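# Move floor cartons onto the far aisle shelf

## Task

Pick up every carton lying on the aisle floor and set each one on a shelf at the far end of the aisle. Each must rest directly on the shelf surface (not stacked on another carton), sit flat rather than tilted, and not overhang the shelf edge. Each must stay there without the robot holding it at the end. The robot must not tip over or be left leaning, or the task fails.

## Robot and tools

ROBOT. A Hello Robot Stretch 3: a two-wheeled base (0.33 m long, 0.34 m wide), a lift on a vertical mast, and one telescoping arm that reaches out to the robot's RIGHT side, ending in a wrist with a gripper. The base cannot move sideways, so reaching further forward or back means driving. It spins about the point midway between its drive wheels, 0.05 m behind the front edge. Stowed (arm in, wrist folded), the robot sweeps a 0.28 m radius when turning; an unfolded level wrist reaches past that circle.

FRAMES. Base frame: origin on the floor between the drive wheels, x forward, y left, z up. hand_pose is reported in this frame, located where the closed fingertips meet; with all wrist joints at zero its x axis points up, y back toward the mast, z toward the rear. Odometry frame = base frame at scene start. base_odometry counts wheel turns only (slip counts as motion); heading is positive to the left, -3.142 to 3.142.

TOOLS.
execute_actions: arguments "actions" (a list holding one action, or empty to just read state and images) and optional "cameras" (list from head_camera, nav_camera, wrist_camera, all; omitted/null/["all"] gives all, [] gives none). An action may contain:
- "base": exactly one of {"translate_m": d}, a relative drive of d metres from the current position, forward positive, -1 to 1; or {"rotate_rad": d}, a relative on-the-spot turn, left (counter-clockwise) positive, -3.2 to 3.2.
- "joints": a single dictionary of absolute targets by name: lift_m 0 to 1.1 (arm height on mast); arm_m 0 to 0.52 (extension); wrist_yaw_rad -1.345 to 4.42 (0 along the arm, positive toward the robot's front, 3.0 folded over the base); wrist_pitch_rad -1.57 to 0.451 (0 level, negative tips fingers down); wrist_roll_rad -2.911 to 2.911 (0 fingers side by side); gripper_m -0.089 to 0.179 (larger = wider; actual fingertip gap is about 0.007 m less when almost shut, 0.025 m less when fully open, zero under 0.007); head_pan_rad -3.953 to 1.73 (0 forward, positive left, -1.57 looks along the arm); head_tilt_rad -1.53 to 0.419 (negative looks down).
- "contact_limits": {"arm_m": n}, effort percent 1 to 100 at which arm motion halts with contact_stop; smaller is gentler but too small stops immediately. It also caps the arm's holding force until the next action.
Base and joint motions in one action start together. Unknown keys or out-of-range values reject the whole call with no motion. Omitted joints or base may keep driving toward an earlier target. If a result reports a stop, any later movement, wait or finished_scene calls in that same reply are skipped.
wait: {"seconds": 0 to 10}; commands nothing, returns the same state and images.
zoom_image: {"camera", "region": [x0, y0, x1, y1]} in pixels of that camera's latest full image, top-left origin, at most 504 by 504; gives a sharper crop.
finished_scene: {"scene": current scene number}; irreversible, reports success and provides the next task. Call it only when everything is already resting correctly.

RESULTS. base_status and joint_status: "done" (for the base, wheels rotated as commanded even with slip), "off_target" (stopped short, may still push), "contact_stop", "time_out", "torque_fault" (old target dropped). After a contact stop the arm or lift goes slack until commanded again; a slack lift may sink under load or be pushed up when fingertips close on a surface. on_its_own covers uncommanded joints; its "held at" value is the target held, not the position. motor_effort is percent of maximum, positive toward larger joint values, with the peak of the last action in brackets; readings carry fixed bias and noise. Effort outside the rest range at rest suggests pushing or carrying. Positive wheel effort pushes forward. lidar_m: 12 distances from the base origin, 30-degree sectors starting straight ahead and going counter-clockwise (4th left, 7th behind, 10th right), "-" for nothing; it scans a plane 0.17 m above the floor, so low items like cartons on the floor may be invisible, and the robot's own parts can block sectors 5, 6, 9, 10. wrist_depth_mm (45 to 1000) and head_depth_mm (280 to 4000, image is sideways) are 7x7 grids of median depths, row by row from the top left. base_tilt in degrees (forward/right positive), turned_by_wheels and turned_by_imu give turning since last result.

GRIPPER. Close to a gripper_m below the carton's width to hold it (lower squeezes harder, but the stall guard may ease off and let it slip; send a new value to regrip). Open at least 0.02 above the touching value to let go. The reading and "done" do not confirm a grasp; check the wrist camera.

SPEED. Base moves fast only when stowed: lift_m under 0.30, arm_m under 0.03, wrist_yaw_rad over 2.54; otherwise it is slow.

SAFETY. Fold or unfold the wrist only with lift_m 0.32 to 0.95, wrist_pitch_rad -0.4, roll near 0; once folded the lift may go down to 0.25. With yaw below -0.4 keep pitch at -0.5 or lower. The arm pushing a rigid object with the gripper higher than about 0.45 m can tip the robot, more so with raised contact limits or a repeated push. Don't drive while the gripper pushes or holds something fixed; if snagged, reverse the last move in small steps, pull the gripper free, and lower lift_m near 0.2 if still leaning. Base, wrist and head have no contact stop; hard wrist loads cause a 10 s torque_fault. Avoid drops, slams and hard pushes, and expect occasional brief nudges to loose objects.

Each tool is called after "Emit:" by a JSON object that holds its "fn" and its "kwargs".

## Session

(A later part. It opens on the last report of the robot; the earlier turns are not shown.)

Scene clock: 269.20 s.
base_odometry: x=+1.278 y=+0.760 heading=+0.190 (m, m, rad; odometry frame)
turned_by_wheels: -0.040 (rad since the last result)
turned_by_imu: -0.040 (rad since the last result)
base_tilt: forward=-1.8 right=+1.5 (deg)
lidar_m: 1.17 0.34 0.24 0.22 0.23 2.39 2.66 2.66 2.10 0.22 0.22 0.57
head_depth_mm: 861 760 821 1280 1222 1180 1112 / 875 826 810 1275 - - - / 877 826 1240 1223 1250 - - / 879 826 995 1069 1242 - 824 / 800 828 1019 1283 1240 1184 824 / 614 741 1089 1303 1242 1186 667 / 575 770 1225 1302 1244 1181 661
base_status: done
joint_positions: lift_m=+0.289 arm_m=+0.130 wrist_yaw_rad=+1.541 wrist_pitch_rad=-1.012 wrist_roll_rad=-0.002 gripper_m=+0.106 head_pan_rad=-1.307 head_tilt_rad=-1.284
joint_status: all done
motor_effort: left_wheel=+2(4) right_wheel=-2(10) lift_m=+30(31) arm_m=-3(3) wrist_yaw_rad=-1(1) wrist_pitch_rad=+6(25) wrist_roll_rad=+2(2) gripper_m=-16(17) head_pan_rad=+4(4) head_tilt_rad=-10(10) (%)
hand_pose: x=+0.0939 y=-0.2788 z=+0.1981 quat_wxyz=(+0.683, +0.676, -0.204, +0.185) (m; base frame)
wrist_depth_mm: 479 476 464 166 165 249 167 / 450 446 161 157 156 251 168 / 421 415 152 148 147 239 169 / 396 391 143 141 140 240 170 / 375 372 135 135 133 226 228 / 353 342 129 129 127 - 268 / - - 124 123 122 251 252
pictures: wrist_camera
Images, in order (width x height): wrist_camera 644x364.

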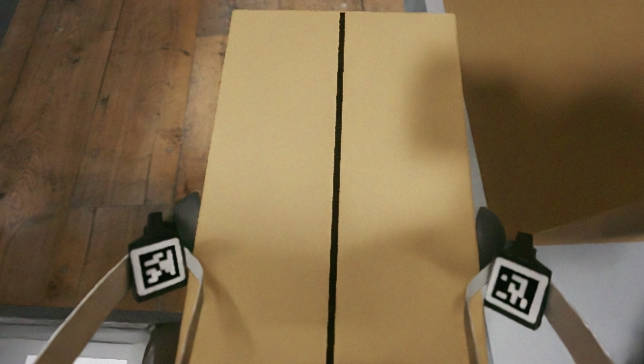

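Emit:
{"fn": "execute_actions", "kwargs": {"actions": [{"joints":{"lift_m":0.246}}], "cameras": []}}

Emit:
{"fn": "execute_actions", "kwargs": {"actions": [{"joints":{"gripper_m":0.17}}], "cameras": []}}

Emit:
{"fn": "execute_actions", "kwargs": {"actions": [{"base":{"translate_m":-0.01},"joints":{"lift_m":0.232}}], "cameras": ["wrist_camera"]}}

Emit:
{"fn": "execute_actions", "kwargs": {"actions": [{"joints":{"gripper_m":0.103}}], "cameras": ["wrist_camera"]}}

Scene clock: 273.67 s.
base_odometry: x=+1.278 y=+0.760 heading=+0.190 (m, m, rad; odometry frame)
turned_by_wheels: +0.000 (rad since the last result)
turned_by_imu: +0.001 (rad since the last result)
base_tilt: forward=-1.8 right=+1.6 (deg)
lidar_m: 1.17 0.34 0.24 0.22 0.23 2.39 2.66 2.66 2.10 0.22 0.22 0.57
head_depth_mm: 863 764 818 1285 1221 1174 1117 / 871 826 809 1268 - - - / 874 824 1244 1229 1256 - - / 878 832 995 1109 1242 - 821 / 799 826 1022 1288 1242 1183 823 / 612 744 1090 1299 1246 1188 666 / 576 767 1226 1308 1247 1181 662
base_status: not commanded
joint_positions: lift_m=+0.246 arm_m=+0.130 wrist_yaw_rad=+1.541 wrist_pitch_rad=-1.013 wrist_roll_rad=-0.002 gripper_m=+0.106 head_pan_rad=-1.307 head_tilt_rad=-1.284
joint_status: all done
motor_effort: left_wheel=+1(1) right_wheel=-2(3) lift_m=+14(26) arm_m=-3(2) wrist_yaw_rad=-1(1) wrist_pitch_rad=+6(7) wrist_roll_rad=+1(2) gripper_m=-15(16) head_pan_rad=+4(3) head_tilt_rad=-9(10) (%)
hand_pose: x=+0.0938 y=-0.2788 z=+0.1550 quat_wxyz=(+0.683, +0.676, -0.204, +0.185) (m; base frame)
wrist_depth_mm: 425 423 412 167 166 250 167 / 398 391 163 157 156 252 168 / 369 365 152 149 148 254 170 / 350 343 143 142 140 241 170 / 328 329 136 135 134 226 231 / 311 302 129 128 127 - 226 / - - 123 123 122 215 214
pictures: none
No camera images: the call's "cameras" was empty. Leave "cameras" out to get every camera's image.

Scene clock: 274.80 s.
base_odometry: x=+1.278 y=+0.760 heading=+0.190 (m, m, rad; odometry frame)
turned_by_wheels: +0.000 (rad since the last result)
turned_by_imu: +0.000 (rad since the last result)
base_tilt: forward=-1.9 right=+1.4 (deg)
lidar_m: 1.17 0.34 0.24 0.22 0.23 2.39 2.67 2.67 2.10 0.22 0.23 0.57
head_depth_mm: 864 764 820 1285 1224 1178 1115 / 870 825 810 1264 - - - / 876 827 1248 1233 1248 - - / 879 832 999 1121 1242 - 823 / 801 828 1018 1289 1231 1188 825 / 613 744 1093 1297 1242 1190 664 / 577 769 1228 1305 1249 1180 662
base_status: not commanded
joint_positions: lift_m=+0.246 arm_m=+0.130 wrist_yaw_rad=+1.541 wrist_pitch_rad=-1.011 wrist_roll_rad=-0.002 gripper_m=+0.170 head_pan_rad=-1.307 head_tilt_rad=-1.284
joint_status: all done
motor_effort: left_wheel=+1(2) right_wheel=-2(2) lift_m=+15(14) arm_m=-3(2) wrist_yaw_rad=-1(1) wrist_pitch_rad=+5(6) wrist_roll_rad=+1(1) gripper_m=+1(87) head_pan_rad=+3(4) head_tilt_rad=-10(11) (%)
hand_pose: x=+0.0942 y=-0.2788 z=+0.1552 quat_wxyz=(+0.683, +0.676, -0.205, +0.186) (m; base frame)
wrist_depth_mm: 428 421 417 182 180 250 167 / 395 394 176 170 169 253 167 / 369 366 164 159 158 256 169 / 346 347 152 149 148 248 170 / 327 329 142 141 140 244 224 / 312 305 134 133 132 245 225 / - - 127 126 126 214 213
pictures: none
No camera images: the call's "cameras" was empty. Leave "cameras" out to get every camera's image.

Scene clock: 275.60 s.
base_odometry: x=+1.268 y=+0.759 heading=+0.190 (m, m, rad; odometry frame)
turned_by_wheels: +0.000 (rad since the last result)
turned_by_imu: +0.000 (rad since the last result)
base_tilt: forward=-1.9 right=+1.5 (deg)
lidar_m: 1.18 0.34 0.24 0.22 0.33 2.39 2.66 2.66 2.10 0.22 0.23 0.31
head_depth_mm: 859 690 1316 1277 1226 1179 1113 / 870 824 812 1268 - - - / 872 823 1249 1239 1246 - - / 875 830 994 1122 1247 - 824 / 829 828 1023 1286 1236 1186 826 / 629 755 1088 1297 1243 1191 664 / 577 774 1234 1308 1251 1184 662
base_status: done
joint_positions: lift_m=+0.232 arm_m=+0.130 wrist_yaw_rad=+1.541 wrist_pitch_rad=-1.010 wrist_roll_rad=-0.002 gripper_m=+0.170 head_pan_rad=-1.307 head_tilt_rad=-1.284
joint_status: all done
motor_effort: left_wheel=+1(3) right_wheel=-2(8) lift_m=+13(14) arm_m=-3(3) wrist_yaw_rad=-1(1) wrist_pitch_rad=+5(5) wrist_roll_rad=+2(1) gripper_m=+0(1) head_pan_rad=+3(4) head_tilt_rad=-10(10) (%)
hand_pose: x=+0.0945 y=-0.2788 z=+0.1414 quat_wxyz=(+0.683, +0.676, -0.205, +0.186) (m; base frame)
wrist_depth_mm: 407 404 171 164 163 251 168 / 378 376 157 153 151 254 169 / 356 351 146 143 142 238 169 / 334 333 136 135 133 235 180 / 314 316 128 127 126 225 223 / 297 291 121 120 119 120 214 / - - 115 114 113 115 201
pictures: wrist_camera
Images, in order (width x height): wrist_camera 644x364.

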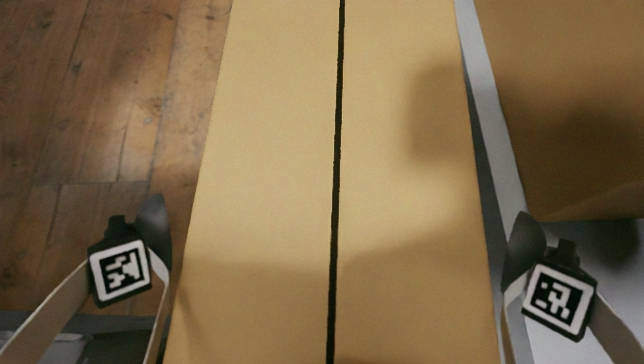

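Scene clock: 276.93 s.
base_odometry: x=+1.268 y=+0.759 heading=+0.190 (m, m, rad; odometry frame)
turned_by_wheels: +0.000 (rad since the last result)
turned_by_imu: +0.000 (rad since the last result)
base_tilt: forward=-1.8 right=+1.4 (deg)
lidar_m: 1.18 0.34 0.24 0.22 0.33 2.38 2.66 2.66 2.10 0.22 0.23 0.31
head_depth_mm: 856 689 1320 1275 1229 1175 1117 / 871 825 811 1268 - - - / 876 828 1244 1241 1246 - - / 875 831 995 1117 1247 - 824 / 832 831 1017 1280 1241 1184 826 / 629 759 1094 1301 1242 1192 664 / 577 769 1229 1304 1242 1181 660
base_status: not commanded
joint_positions: lift_m=+0.232 arm_m=+0.130 wrist_yaw_rad=+1.541 wrist_pitch_rad=-0.960 wrist_roll_rad=-0.004 gripper_m=+0.104 head_pan_rad=-1.307 head_tilt_rad=-1.285
joint_status: all done
motor_effort: left_wheel=+0(2) right_wheel=+6(6) lift_m=+14(14) arm_m=-3(3) wrist_yaw_rad=-1(1) wrist_pitch_rad=-20(21) wrist_roll_rad=+3(5) gripper_m=-19(96) head_pan_rad=+4(4) head_tilt_rad=-10(10) (%)
hand_pose: x=+0.1057 y=-0.2791 z=+0.1475 quat_wxyz=(+0.678, +0.671, -0.221, +0.204) (m; base frame)
wrist_depth_mm: 438 432 428 182 180 249 166 / 403 399 174 167 166 251 167 / 369 367 158 154 153 253 168 / 342 342 146 144 142 238 169 / 322 322 134 134 133 218 199 / 300 296 126 126 125 - 221 / - 285 119 118 118 209 207
pictures: wrist_camera
Images, in order (width x height): wrist_camera 644x364.

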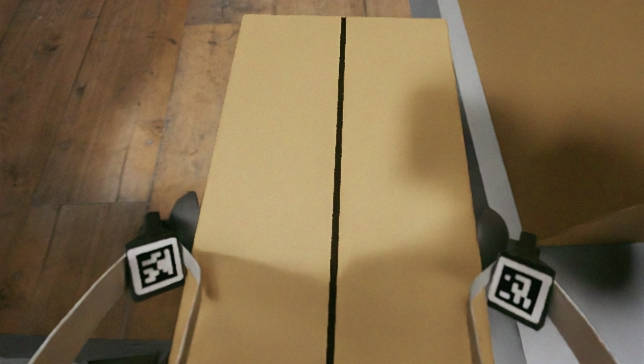

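Emit:
{"fn": "execute_actions", "kwargs": {"actions": [{"joints":{"lift_m":0.28,"gripper_m":0.098}}], "cameras": ["wrist_camera"]}}

Scene clock: 280.60 s.
base_odometry: x=+1.268 y=+0.759 heading=+0.190 (m, m, rad; odometry frame)
turned_by_wheels: +0.000 (rad since the last result)
turned_by_imu: +0.001 (rad since the last result)
base_tilt: forward=-1.9 right=+1.4 (deg)
lidar_m: 1.18 0.34 0.24 0.22 0.33 2.38 2.65 2.65 2.10 0.22 0.22 0.31
head_depth_mm: 861 691 1321 1284 1225 1183 1112 / 871 823 812 1268 - - - / 876 829 1245 1234 1243 - - / 875 832 997 1078 1248 - 827 / 828 829 1023 1283 1237 1181 824 / 628 756 1093 1304 1245 1183 661 / 576 768 1227 1302 1245 1180 660
base_status: not commanded
joint_positions: lift_m=+0.279 arm_m=+0.130 wrist_yaw_rad=+1.541 wrist_pitch_rad=-1.013 wrist_roll_rad=-0.004 gripper_m=+0.099 head_pan_rad=-1.307 head_tilt_rad=-1.285
joint_status: all done
motor_effort: left_wheel=+1(2) right_wheel=-2(6) lift_m=+30(35) arm_m=-2(2) wrist_yaw_rad=-2(2) wrist_pitch_rad=+6(21) wrist_roll_rad=+3(3) gripper_m=-19(51) head_pan_rad=+3(4) head_tilt_rad=-10(10) (%)
hand_pose: x=+0.0939 y=-0.2788 z=+0.1881 quat_wxyz=(+0.683, +0.676, -0.203, +0.186) (m; base frame)
wrist_depth_mm: 466 466 448 170 168 252 167 / 437 432 164 160 159 253 169 / 406 404 154 150 149 255 170 / 380 380 144 142 141 241 179 / 362 360 136 134 134 240 265 / 342 332 129 128 127 - 257 / - - 123 122 121 243 245
pictures: wrist_camera
Images, in order (width x height): wrist_camera 644x364.

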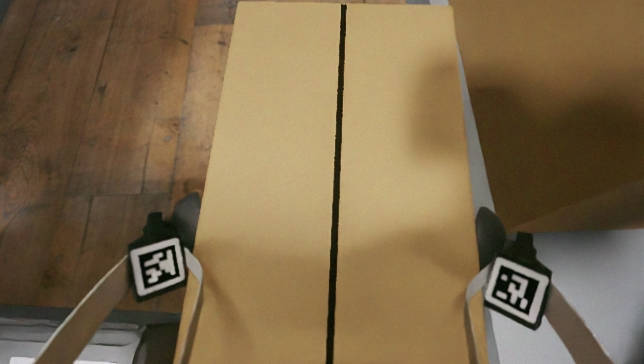

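Emit:
{"fn": "execute_actions", "kwargs": {"actions": [{"base":{"translate_m":0.5},"joints":{"lift_m":0.6,"arm_m":0.09}}], "cameras": ["wrist_camera"]}}

Emit:
{"fn": "execute_actions", "kwargs": {"actions": [{"base":{"translate_m":0.6},"joints":{"lift_m":0.81,"arm_m":0.0,"head_pan_rad":-1.4,"head_tilt_rad":-1.0}}]}}

Scene clock: 291.17 s.
base_odometry: x=+1.759 y=+0.853 heading=+0.190 (m, m, rad; odometry frame)
turned_by_wheels: +0.000 (rad since the last result)
turned_by_imu: +0.001 (rad since the last result)
base_tilt: forward=-1.7 right=+1.4 (deg)
lidar_m: 1.22 0.36 0.35 0.51 0.30 0.34 3.16 0.70 0.42 0.40 0.46 0.50
head_depth_mm: 548 549 690 1185 - - - / 550 571 712 1264 1242 - - / 553 594 789 743 1246 - - / 555 619 797 751 1241 - 1064 / 556 647 809 762 1241 1187 1070 / 566 678 1007 1293 1241 1188 1073 / 502 697 1241 1307 1245 1191 785
base_status: done
joint_positions: lift_m=+0.599 arm_m=+0.090 wrist_yaw_rad=+1.541 wrist_pitch_rad=-1.014 wrist_roll_rad=-0.004 gripper_m=+0.099 head_pan_rad=-1.307 head_tilt_rad=-1.285
joint_status: all done
motor_effort: left_wheel=+1(5) right_wheel=-2(3) lift_m=+30(31) arm_m=-3(4) wrist_yaw_rad=-1(1) wrist_pitch_rad=+7(7) wrist_roll_rad=+3(3) gripper_m=-19(19) head_pan_rad=+3(4) head_tilt_rad=-10(10) (%)
hand_pose: x=+0.0935 y=-0.2388 z=+0.5079 quat_wxyz=(+0.683, +0.676, -0.203, +0.185) (m; base frame)
wrist_depth_mm: 717 811 841 170 168 258 171 / 733 797 165 160 159 319 164 / 569 764 153 151 149 419 157 / 600 709 144 142 141 599 158 / 608 681 136 134 133 591 159 / 580 - 129 128 127 - 160 / 546 - 122 122 121 285 217
pictures: wrist_camera
Images, in order (width x height): wrist_camera 644x364.

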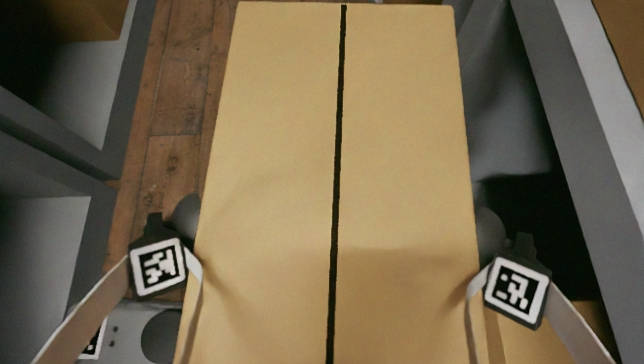

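Scene clock: 298.47 s.
base_odometry: x=+2.348 y=+0.967 heading=+0.191 (m, m, rad; odometry frame)
turned_by_wheels: +0.000 (rad since the last result)
turned_by_imu: +0.001 (rad since the last result)
base_tilt: forward=-1.9 right=+1.5 (deg)
lidar_m: 0.64 0.44 0.31 0.30 0.37 0.37 0.93 0.67 0.42 0.36 0.37 0.48
head_depth_mm: 490 420 906 862 - 1181 1107 / 492 421 911 867 - 1164 - / 493 422 926 851 802 487 - / 494 423 930 857 807 494 1088 / 497 424 758 832 805 506 1097 / 498 426 722 820 547 513 1106 / 500 428 959 863 1231 1164 1109
base_status: done
joint_positions: lift_m=+0.809 arm_m=+0.001 wrist_yaw_rad=+1.541 wrist_pitch_rad=-1.014 wrist_roll_rad=-0.004 gripper_m=+0.099 head_pan_rad=-1.393 head_tilt_rad=-1.001
joint_status: all done
motor_effort: left_wheel=+1(5) right_wheel=-2(3) lift_m=+30(31) arm_m=-3(5) wrist_yaw_rad=-1(1) wrist_pitch_rad=+7(7) wrist_roll_rad=+3(3) gripper_m=-19(20) head_pan_rad=-4(15) head_tilt_rad=+1(30) (%)
hand_pose: x=+0.0934 y=-0.1496 z=+0.7179 quat_wxyz=(+0.683, +0.676, -0.203, +0.185) (m; base frame)
wrist_depth_mm: 497 681 669 171 169 441 435 / 646 783 165 160 158 413 328 / 617 739 154 151 149 384 333 / 579 745 144 142 141 362 358 / 551 648 136 134 134 342 342 / 526 745 129 128 127 - 324 / 728 744 123 122 121 315 307
pictures: head_camera (sideways: a quarter turn clockwise sets it upright), nav_camera (sideways: a quarter turn counterclockwise sets it upright), wrist_camera
Images, in order (width x height): head_camera 896x504, nav_camera 672x504, wrist_camera 644x364.

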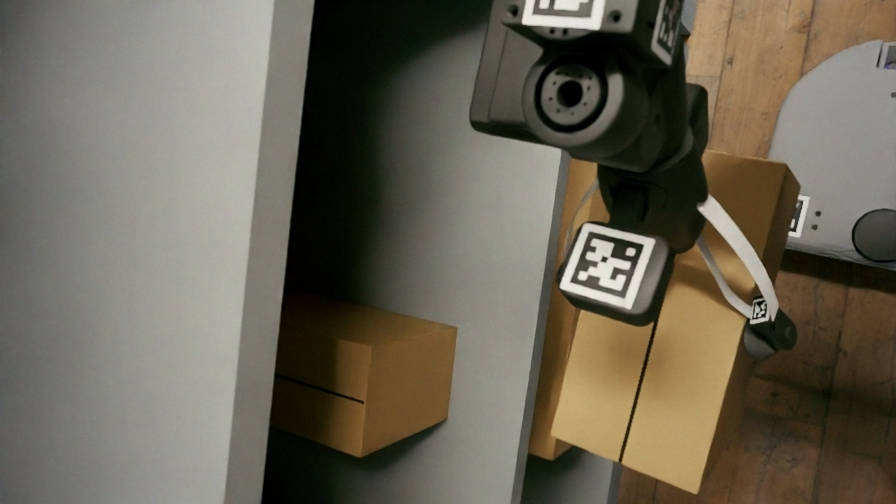

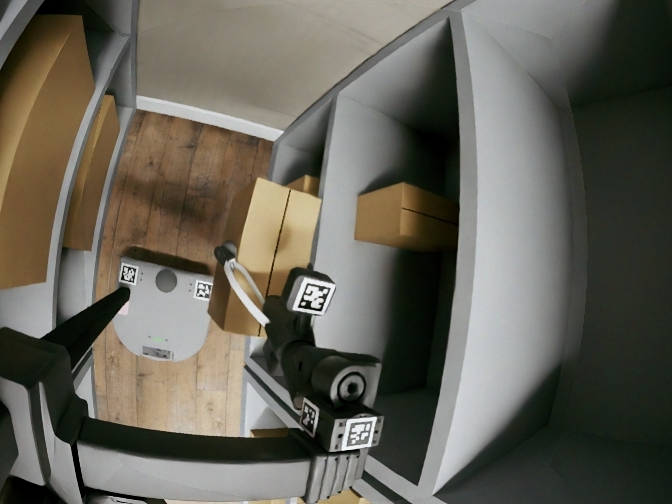

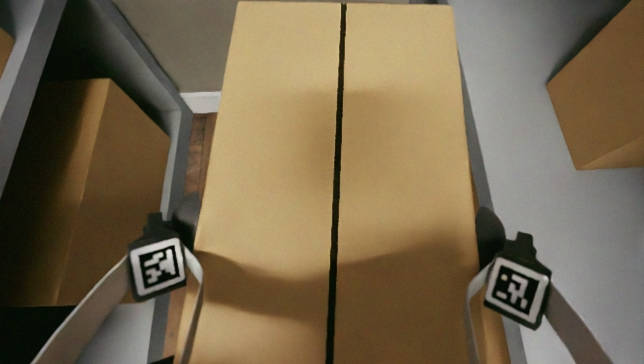

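Emit:
{"fn": "execute_actions", "kwargs": {"actions": [{"joints":{"wrist_yaw_rad":0.8,"lift_m":0.82}}], "cameras": []}}

Emit:
{"fn": "execute_actions", "kwargs": {"actions": [{"joints":{"wrist_yaw_rad":0.04,"head_pan_rad":-1.57}}], "cameras": []}}

Emit:
{"fn": "execute_actions", "kwargs": {"actions": [{"joints":{"arm_m":0.14,"lift_m":0.805},"contact_limits":{"arm_m":10}}], "cameras": ["head_camera","wrist_camera"]}}

Scene clock: 303.03 s.
base_odometry: x=+2.348 y=+0.967 heading=+0.191 (m, m, rad; odometry frame)
turned_by_wheels: +0.000 (rad since the last result)
turned_by_imu: +0.001 (rad since the last result)
base_tilt: forward=-1.8 right=+1.4 (deg)
lidar_m: 0.64 0.44 0.31 0.30 0.37 0.37 0.92 0.67 0.42 0.36 0.37 0.48
head_depth_mm: 488 420 905 851 - 1164 1106 / 492 420 912 855 - 1166 - / 492 422 926 860 - 496 - / 494 424 929 722 530 525 1117 / 496 425 758 749 553 1207 1104 / 499 427 722 821 1034 1204 1109 / 501 428 953 862 1228 1211 1105
base_status: not commanded
joint_positions: lift_m=+0.819 arm_m=+0.001 wrist_yaw_rad=+0.803 wrist_pitch_rad=-1.014 wrist_roll_rad=-0.003 gripper_m=+0.099 head_pan_rad=-1.393 head_tilt_rad=-1.001
joint_status: all done
motor_effort: left_wheel=+1(1) right_wheel=-2(2) lift_m=+30(31) arm_m=-3(3) wrist_yaw_rad=-3(5) wrist_pitch_rad=+7(7) wrist_roll_rad=+2(3) gripper_m=-19(20) head_pan_rad=-3(3) head_tilt_rad=+1(1) (%)
hand_pose: x=+0.0611 y=-0.2260 z=+0.7278 quat_wxyz=(+0.704, +0.558, -0.433, -0.074) (m; base frame)
wrist_depth_mm: 515 604 466 171 169 455 446 / 566 688 165 160 159 427 421 / 637 782 153 150 150 397 393 / 720 891 144 142 142 375 373 / 809 909 136 135 133 353 353 / 780 837 129 128 127 - 335 / 666 803 123 122 121 492 316
pictures: none
No camera images: the call's "cameras" was empty. Leave "cameras" out to get every camera's image.

Scene clock: 304.37 s.
base_odometry: x=+2.348 y=+0.967 heading=+0.191 (m, m, rad; odometry frame)
turned_by_wheels: +0.000 (rad since the last result)
turned_by_imu: +0.000 (rad since the last result)
base_tilt: forward=-1.9 right=+1.5 (deg)
lidar_m: 0.64 0.44 0.31 0.30 0.37 0.37 0.92 0.67 0.42 0.36 0.37 0.48
head_depth_mm: 489 419 749 809 - 1159 1114 / 491 421 926 852 - 1169 - / 493 421 931 609 - - - / 494 423 927 604 549 564 1108 / 495 424 932 860 966 1184 1103 / 498 426 753 819 970 1185 1107 / 501 427 710 776 968 1197 1106
base_status: not commanded
joint_positions: lift_m=+0.819 arm_m=+0.001 wrist_yaw_rad=+0.043 wrist_pitch_rad=-1.014 wrist_roll_rad=-0.003 gripper_m=+0.099 head_pan_rad=-1.563 head_tilt_rad=-1.001
joint_status: all done
motor_effort: left_wheel=+1(1) right_wheel=-2(3) lift_m=+30(30) arm_m=-3(2) wrist_yaw_rad=-3(4) wrist_pitch_rad=+6(7) wrist_roll_rad=+3(3) gripper_m=-19(19) head_pan_rad=-3(20) head_tilt_rad=+0(1) (%)
hand_pose: x=-0.0167 y=-0.2608 z=+0.7278 quat_wxyz=(+0.626, +0.357, -0.609, -0.330) (m; base frame)
wrist_depth_mm: 270 345 452 170 169 404 258 / 336 370 165 160 158 395 256 / 413 405 154 150 149 389 255 / 396 391 144 142 141 363 296 / 725 825 136 135 134 413 639 / 741 841 129 128 127 - 816 / 713 809 123 122 121 772 778
pictures: none
No camera images: the call's "cameras" was empty. Leave "cameras" out to get every camera's image.

Scene clock: 306.63 s.
base_odometry: x=+2.348 y=+0.967 heading=+0.191 (m, m, rad; odometry frame)
turned_by_wheels: +0.000 (rad since the last result)
turned_by_imu: +0.000 (rad since the last result)
base_tilt: forward=-1.8 right=+1.5 (deg)
lidar_m: 0.64 0.44 0.31 0.30 0.37 0.37 0.92 0.67 0.42 0.36 0.37 0.48
head_depth_mm: 488 420 - - 922 1180 1109 / 491 421 - 813 1042 1186 - / 493 422 - - 678 1196 - / 494 424 673 628 810 1190 1111 / 496 425 934 860 969 1190 1100 / 498 426 756 819 968 1190 1104 / 500 427 712 775 964 1194 1105
base_status: not commanded
joint_positions: lift_m=+0.805 arm_m=+0.140 wrist_yaw_rad=+0.041 wrist_pitch_rad=-1.014 wrist_roll_rad=-0.003 gripper_m=+0.099 head_pan_rad=-1.563 head_tilt_rad=-1.001
joint_status: all done
motor_effort: left_wheel=+1(1) right_wheel=-2(2) lift_m=+14(26) arm_m=+3(5) wrist_yaw_rad=-1(3) wrist_pitch_rad=+7(7) wrist_roll_rad=+2(2) gripper_m=-20(19) head_pan_rad=-2(3) head_tilt_rad=+0(0) (%)
contact_limits: arm_m 10 (drawing in: default 23, maximum 37; extending or still: default 31, maximum 50)
hand_pose: x=-0.0169 y=-0.3995 z=+0.7138 quat_wxyz=(+0.626, +0.357, -0.610, -0.330) (m; base frame)
wrist_depth_mm: 260 365 434 171 169 383 247 / 260 364 165 160 158 376 245 / 262 370 154 150 149 372 244 / 275 359 144 141 141 345 243 / 348 352 136 135 133 301 241 / 333 327 129 128 127 - 239 / 714 780 123 122 121 309 226
pictures: head_camera (sideways: a quarter turn clockwise sets it upright), wrist_camera
Images, in order (width x height): head_camera 896x504, wrist_camera 644x364.

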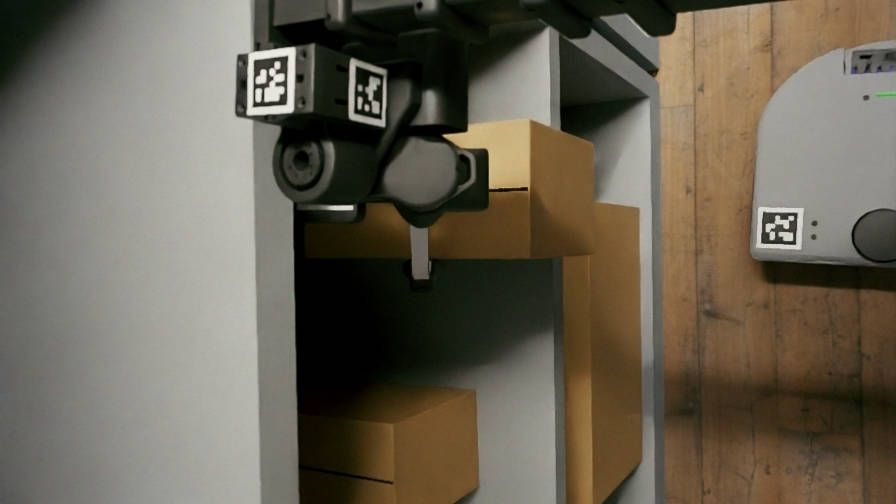

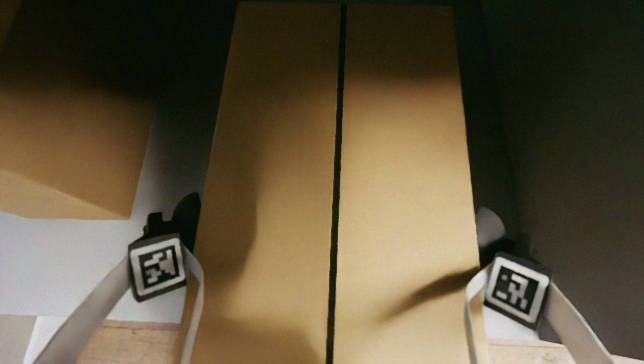

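Emit:
{"fn": "execute_actions", "kwargs": {"actions": [{"joints":{"arm_m":0.15,"lift_m":0.778},"contact_limits":{"arm_m":10}}], "cameras": []}}

Emit:
{"fn": "execute_actions", "kwargs": {"actions": [{"joints":{"gripper_m":0.179}}], "cameras": ["head_camera","wrist_camera"]}}

Scene clock: 309.53 s.
base_odometry: x=+2.348 y=+0.967 heading=+0.191 (m, m, rad; odometry frame)
turned_by_wheels: +0.000 (rad since the last result)
turned_by_imu: +0.001 (rad since the last result)
base_tilt: forward=-1.8 right=+1.4 (deg)
lidar_m: 0.64 0.44 0.31 0.30 0.37 0.37 0.92 0.67 0.42 0.36 0.37 0.48
head_depth_mm: 489 420 - - 921 1177 1108 / 490 420 - 814 1040 1178 - / 492 422 416 - 703 1192 - / 493 423 711 664 805 1190 1104 / 496 424 931 860 963 1190 1100 / 499 426 756 821 972 1191 1103 / 500 427 710 777 971 1193 1106
base_status: not commanded
joint_positions: lift_m=+0.778 arm_m=+0.150 wrist_yaw_rad=+0.041 wrist_pitch_rad=-1.014 wrist_roll_rad=-0.003 gripper_m=+0.099 head_pan_rad=-1.563 head_tilt_rad=-1.001
joint_status: all done
motor_effort: left_wheel=+1(1) right_wheel=-2(2) lift_m=+15(14) arm_m=+3(2) wrist_yaw_rad=-2(1) wrist_pitch_rad=+8(7) wrist_roll_rad=+2(2) gripper_m=-19(20) head_pan_rad=-3(3) head_tilt_rad=+1(1) (%)
contact_limits: arm_m 10 (drawing in: default 23, maximum 37; extending or still: default 31, maximum 50)
hand_pose: x=-0.0169 y=-0.4095 z=+0.6868 quat_wxyz=(+0.626, +0.357, -0.610, -0.330) (m; base frame)
wrist_depth_mm: 261 366 402 170 169 383 246 / 262 367 165 160 159 367 245 / 263 355 153 151 149 348 244 / 263 339 144 142 141 325 242 / 320 321 136 135 134 302 241 / 304 300 129 128 127 - 239 / 696 758 123 122 121 280 226
pictures: none
No camera images: the call's "cameras" was empty. Leave "cameras" out to get every camera's image.

Scene clock: 310.83 s.
base_odometry: x=+2.348 y=+0.967 heading=+0.191 (m, m, rad; odometry frame)
turned_by_wheels: +0.000 (rad since the last result)
turned_by_imu: +0.000 (rad since the last result)
base_tilt: forward=-1.9 right=+1.4 (deg)
lidar_m: 0.64 0.44 0.31 0.30 0.37 0.37 0.93 0.67 0.42 0.36 0.37 0.48
head_depth_mm: 489 419 - - 919 1184 1113 / 491 420 - 814 1039 1182 - / 492 422 415 - 707 1191 - / 495 424 718 670 799 1187 1107 / 496 425 931 861 964 1191 1095 / 498 426 757 822 967 1191 1111 / 499 427 711 776 966 1192 1106
base_status: not commanded
joint_positions: lift_m=+0.778 arm_m=+0.150 wrist_yaw_rad=+0.041 wrist_pitch_rad=-1.011 wrist_roll_rad=-0.003 gripper_m=+0.179 head_pan_rad=-1.563 head_tilt_rad=-1.001
joint_status: all done
motor_effort: left_wheel=+1(1) right_wheel=-2(1) lift_m=+15(15) arm_m=+3(3) wrist_yaw_rad=-1(2) wrist_pitch_rad=+5(8) wrist_roll_rad=+2(2) gripper_m=+0(91) head_pan_rad=-3(3) head_tilt_rad=+1(0) (%)
hand_pose: x=-0.0168 y=-0.4103 z=+0.6872 quat_wxyz=(+0.627, +0.356, -0.610, -0.329) (m; base frame)
wrist_depth_mm: 260 364 410 180 178 381 246 / 261 366 173 167 166 369 244 / 261 357 160 156 156 350 243 / 262 341 151 148 147 330 241 / 321 322 140 140 138 313 235 / 310 303 133 132 131 296 216 / 731 524 126 125 124 282 249
pictures: head_camera (sideways: a quarter turn clockwise sets it upright), wrist_camera
Images, in order (width x height): head_camera 896x504, wrist_camera 644x364.

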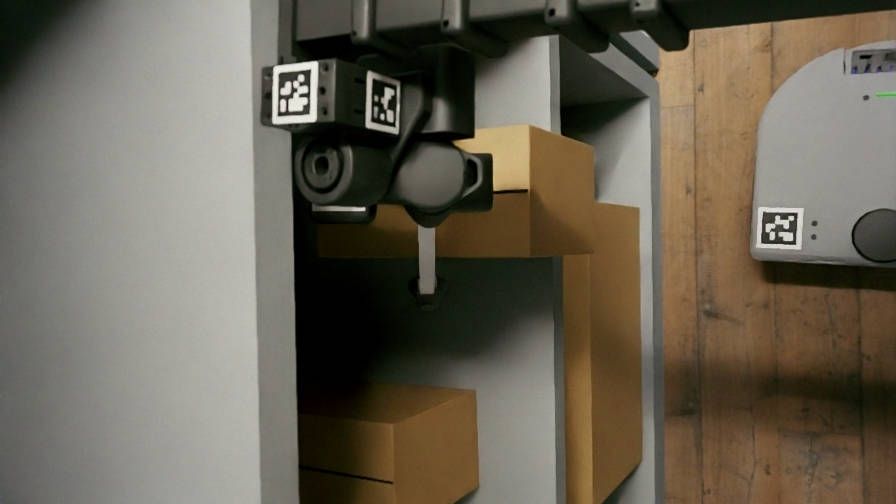

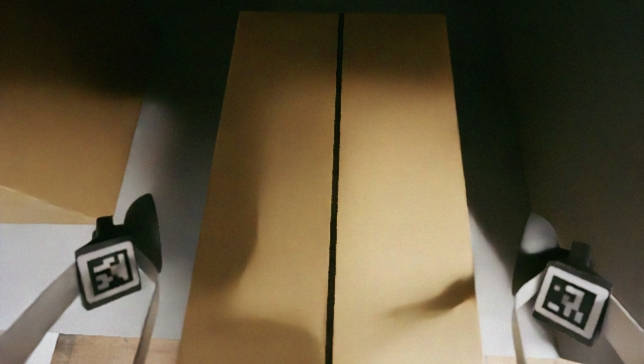

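Emit:
{"fn": "execute_actions", "kwargs": {"actions": [{"joints":{"arm_m":0.0,"wrist_pitch_rad":-1.15,"lift_m":0.79}}], "cameras": []}}

Emit:
{"fn": "execute_actions", "kwargs": {"actions": [{"joints":{"gripper_m":0.06,"lift_m":0.74}}], "cameras": ["wrist_camera"]}}

Scene clock: 316.53 s.
base_odometry: x=+2.348 y=+0.967 heading=+0.191 (m, m, rad; odometry frame)
turned_by_wheels: +0.000 (rad since the last result)
turned_by_imu: +0.001 (rad since the last result)
base_tilt: forward=-1.8 right=+1.4 (deg)
lidar_m: 0.64 0.44 0.31 0.30 0.37 0.37 0.92 0.67 0.42 0.36 0.37 0.48
head_depth_mm: 490 419 753 808 - - 1096 / 491 422 926 852 - 1162 - / 493 422 705 654 - - - / 493 424 717 677 758 1191 1107 / 498 425 931 860 810 1191 1099 / 498 426 757 822 969 1199 1108 / 500 427 709 773 967 1192 1106
base_status: not commanded
joint_positions: lift_m=+0.790 arm_m=+0.001 wrist_yaw_rad=+0.041 wrist_pitch_rad=-1.154 wrist_roll_rad=-0.003 gripper_m=+0.179 head_pan_rad=-1.563 head_tilt_rad=-1.001
joint_status: all done
motor_effort: left_wheel=+1(1) right_wheel=-2(3) lift_m=+29(31) arm_m=-3(3) wrist_yaw_rad=-1(1) wrist_pitch_rad=+3(6) wrist_roll_rad=+2(2) gripper_m=+0(0) head_pan_rad=-3(3) head_tilt_rad=+0(0) (%)
hand_pose: x=-0.0182 y=-0.2276 z=+0.6842 quat_wxyz=(+0.601, +0.399, -0.583, -0.373) (m; base frame)
wrist_depth_mm: 328 365 364 158 156 348 258 / 358 355 347 152 150 335 257 / 353 346 339 177 171 330 303 / 721 795 682 314 636 508 637 / 736 847 830 841 825 810 802 / 704 812 807 821 795 804 780 / 785 777 780 - - 755 759
pictures: none
No camera images: the call's "cameras" was empty. Leave "cameras" out to get every camera's image.

Scene clock: 318.20 s.
base_odometry: x=+2.348 y=+0.967 heading=+0.191 (m, m, rad; odometry frame)
turned_by_wheels: +0.000 (rad since the last result)
turned_by_imu: +0.000 (rad since the last result)
base_tilt: forward=-1.9 right=+1.5 (deg)
lidar_m: 0.64 0.44 0.31 0.30 0.37 0.37 0.93 0.66 0.42 0.36 0.37 0.48
head_depth_mm: 490 419 752 812 788 - - / 492 421 927 841 790 - - / 494 422 704 647 - - - / 494 424 715 670 798 1189 1110 / 496 424 935 857 970 1182 1103 / 499 426 758 820 971 1196 1106 / 501 427 713 772 962 1199 1104
base_status: not commanded
joint_positions: lift_m=+0.740 arm_m=+0.001 wrist_yaw_rad=+0.041 wrist_pitch_rad=-1.154 wrist_roll_rad=-0.003 gripper_m=+0.060 head_pan_rad=-1.563 head_tilt_rad=-1.001
joint_status: all done
motor_effort: left_wheel=+1(1) right_wheel=-1(2) lift_m=+13(21) arm_m=-3(3) wrist_yaw_rad=-1(1) wrist_pitch_rad=+2(2) wrist_roll_rad=+2(2) gripper_m=+0(90) head_pan_rad=-3(4) head_tilt_rad=+0(0) (%)
hand_pose: x=-0.0182 y=-0.2276 z=+0.6351 quat_wxyz=(+0.601, +0.399, -0.583, -0.373) (m; base frame)
wrist_depth_mm: 313 312 104 103 102 100 259 / 305 303 134 124 121 125 257 / 493 482 303 178 171 297 293 / 716 748 686 659 675 512 643 / 746 800 795 775 780 771 749 / 741 780 739 765 - 752 733 / 736 739 743 - - 710 716
pictures: wrist_camera
Images, in order (width x height): wrist_camera 644x364.

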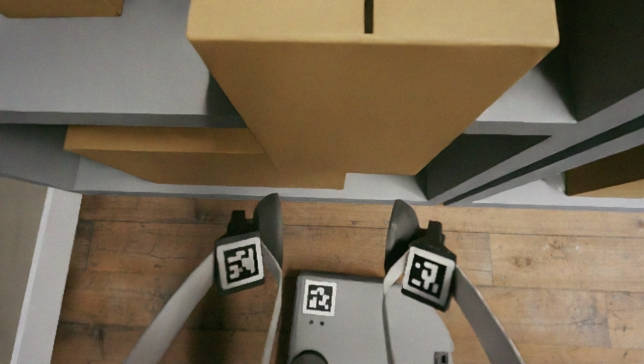

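Emit:
{"fn": "execute_actions", "kwargs": {"actions": [{"joints":{"arm_m":0.145,"wrist_pitch_rad":-1.0,"lift_m":0.71},"contact_limits":{"arm_m":12}}], "cameras": ["wrist_camera"]}}

Emit:
{"fn": "execute_actions", "kwargs": {"actions": [{"joints":{"arm_m":0.03}}]}}

Scene clock: 322.20 s.
base_odometry: x=+2.348 y=+0.967 heading=+0.191 (m, m, rad; odometry frame)
turned_by_wheels: +0.000 (rad since the last result)
turned_by_imu: +0.001 (rad since the last result)
base_tilt: forward=-1.8 right=+1.5 (deg)
lidar_m: 0.64 0.44 0.31 0.30 0.37 0.36 0.92 0.67 0.42 0.36 0.37 0.48
head_depth_mm: 490 419 750 - - - - / 491 421 944 - 1140 1185 - / 493 422 705 - 1191 1193 - / 495 423 737 836 965 1192 1112 / 496 424 935 861 967 1191 1103 / 498 426 754 823 968 1191 1106 / 500 427 710 776 964 1192 1104
base_status: not commanded
joint_positions: lift_m=+0.711 arm_m=+0.145 wrist_yaw_rad=+0.041 wrist_pitch_rad=-1.013 wrist_roll_rad=-0.002 gripper_m=+0.060 head_pan_rad=-1.563 head_tilt_rad=-1.001
joint_status: all done
motor_effort: left_wheel=+1(1) right_wheel=-2(2) lift_m=+13(15) arm_m=+3(4) wrist_yaw_rad=-1(1) wrist_pitch_rad=+6(7) wrist_roll_rad=+2(2) gripper_m=+0(0) head_pan_rad=-3(3) head_tilt_rad=+1(0) (%)
contact_limits: arm_m 12 (drawing in: default 23, maximum 37; extending or still: default 31, maximum 50)
hand_pose: x=-0.0169 y=-0.4048 z=+0.6191 quat_wxyz=(+0.626, +0.356, -0.610, -0.330) (m; base frame)
wrist_depth_mm: 259 323 92 91 91 90 224 / 261 300 87 87 85 84 213 / 262 285 108 104 100 96 232 / 265 268 261 150 142 257 243 / 256 255 254 245 233 247 240 / 242 242 236 236 233 234 229 / 679 233 231 228 226 223 220
pictures: wrist_camera
Images, in order (width x height): wrist_camera 644x364.

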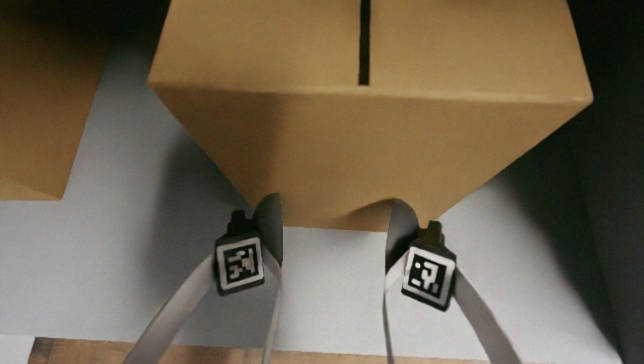

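Scene clock: 324.30 s.
base_odometry: x=+2.348 y=+0.967 heading=+0.191 (m, m, rad; odometry frame)
turned_by_wheels: +0.000 (rad since the last result)
turned_by_imu: +0.000 (rad since the last result)
base_tilt: forward=-1.9 right=+1.6 (deg)
lidar_m: 0.64 0.44 0.31 0.30 0.37 0.37 0.92 0.67 0.42 0.36 0.37 0.48
head_depth_mm: 490 419 752 814 - - - / 491 421 925 848 - 1176 - / 493 422 704 752 - 1188 - / 495 423 728 829 967 1180 1111 / 497 425 931 860 971 1187 1103 / 499 426 757 821 971 1189 1109 / 501 428 710 778 963 1190 1105
base_status: not commanded
joint_positions: lift_m=+0.711 arm_m=+0.030 wrist_yaw_rad=+0.041 wrist_pitch_rad=-1.010 wrist_roll_rad=-0.002 gripper_m=+0.060 head_pan_rad=-1.563 head_tilt_rad=-1.001
joint_status: all done
motor_effort: left_wheel=+1(1) right_wheel=-2(2) lift_m=+14(14) arm_m=-2(2) wrist_yaw_rad=-1(1) wrist_pitch_rad=+5(7) wrist_roll_rad=+2(2) gripper_m=+0(0) head_pan_rad=-4(3) head_tilt_rad=+0(0) (%)
hand_pose: x=-0.0168 y=-0.2909 z=+0.6194 quat_wxyz=(+0.627, +0.355, -0.610, -0.329) (m; base frame)
wrist_depth_mm: 252 327 327 205 200 319 255 / 289 309 305 252 258 298 253 / 291 287 288 284 281 278 252 / 278 273 272 270 263 261 251 / 686 577 511 603 698 415 358 / 736 737 731 746 721 710 710 / 709 716 702 700 697 684 677
pictures: head_camera (sideways: a quarter turn clockwise sets it upright), nav_camera (sideways: a quarter turn counterclockwise sets it upright), wrist_camera
Images, in order (width x height): head_camera 896x504, nav_camera 672x504, wrist_camera 644x364.

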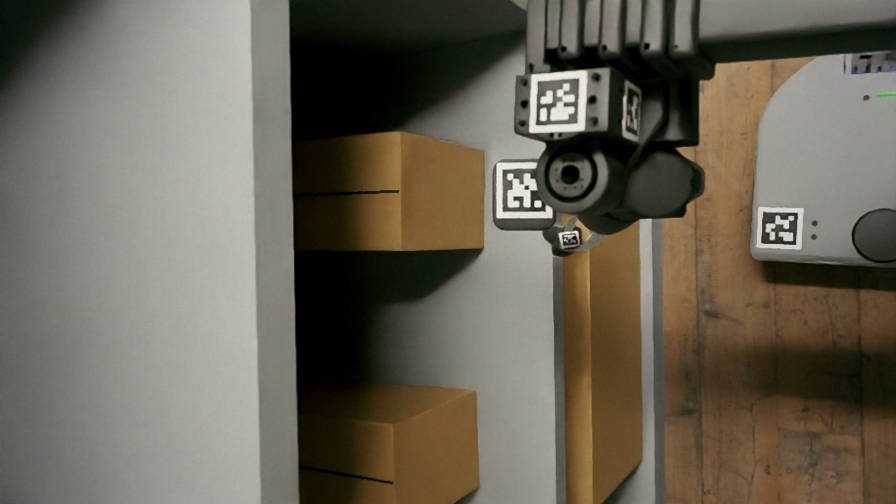

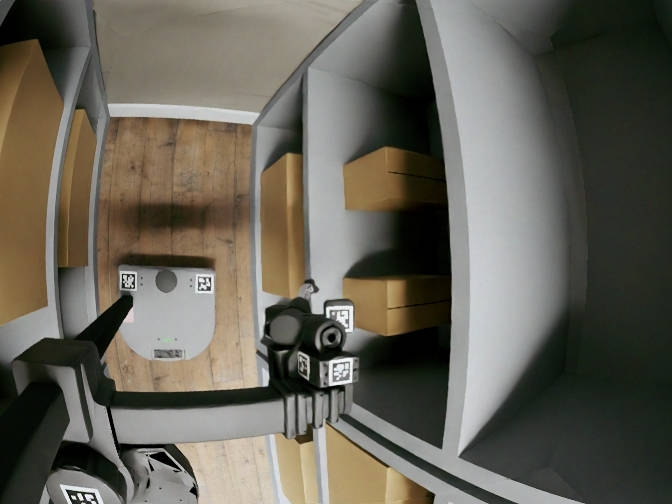

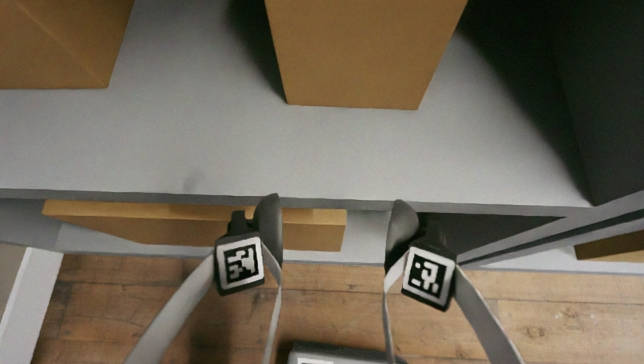

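Emit:
{"fn": "finished_scene", "kwargs": {"scene": 1}}

The scene is finished: the task was done.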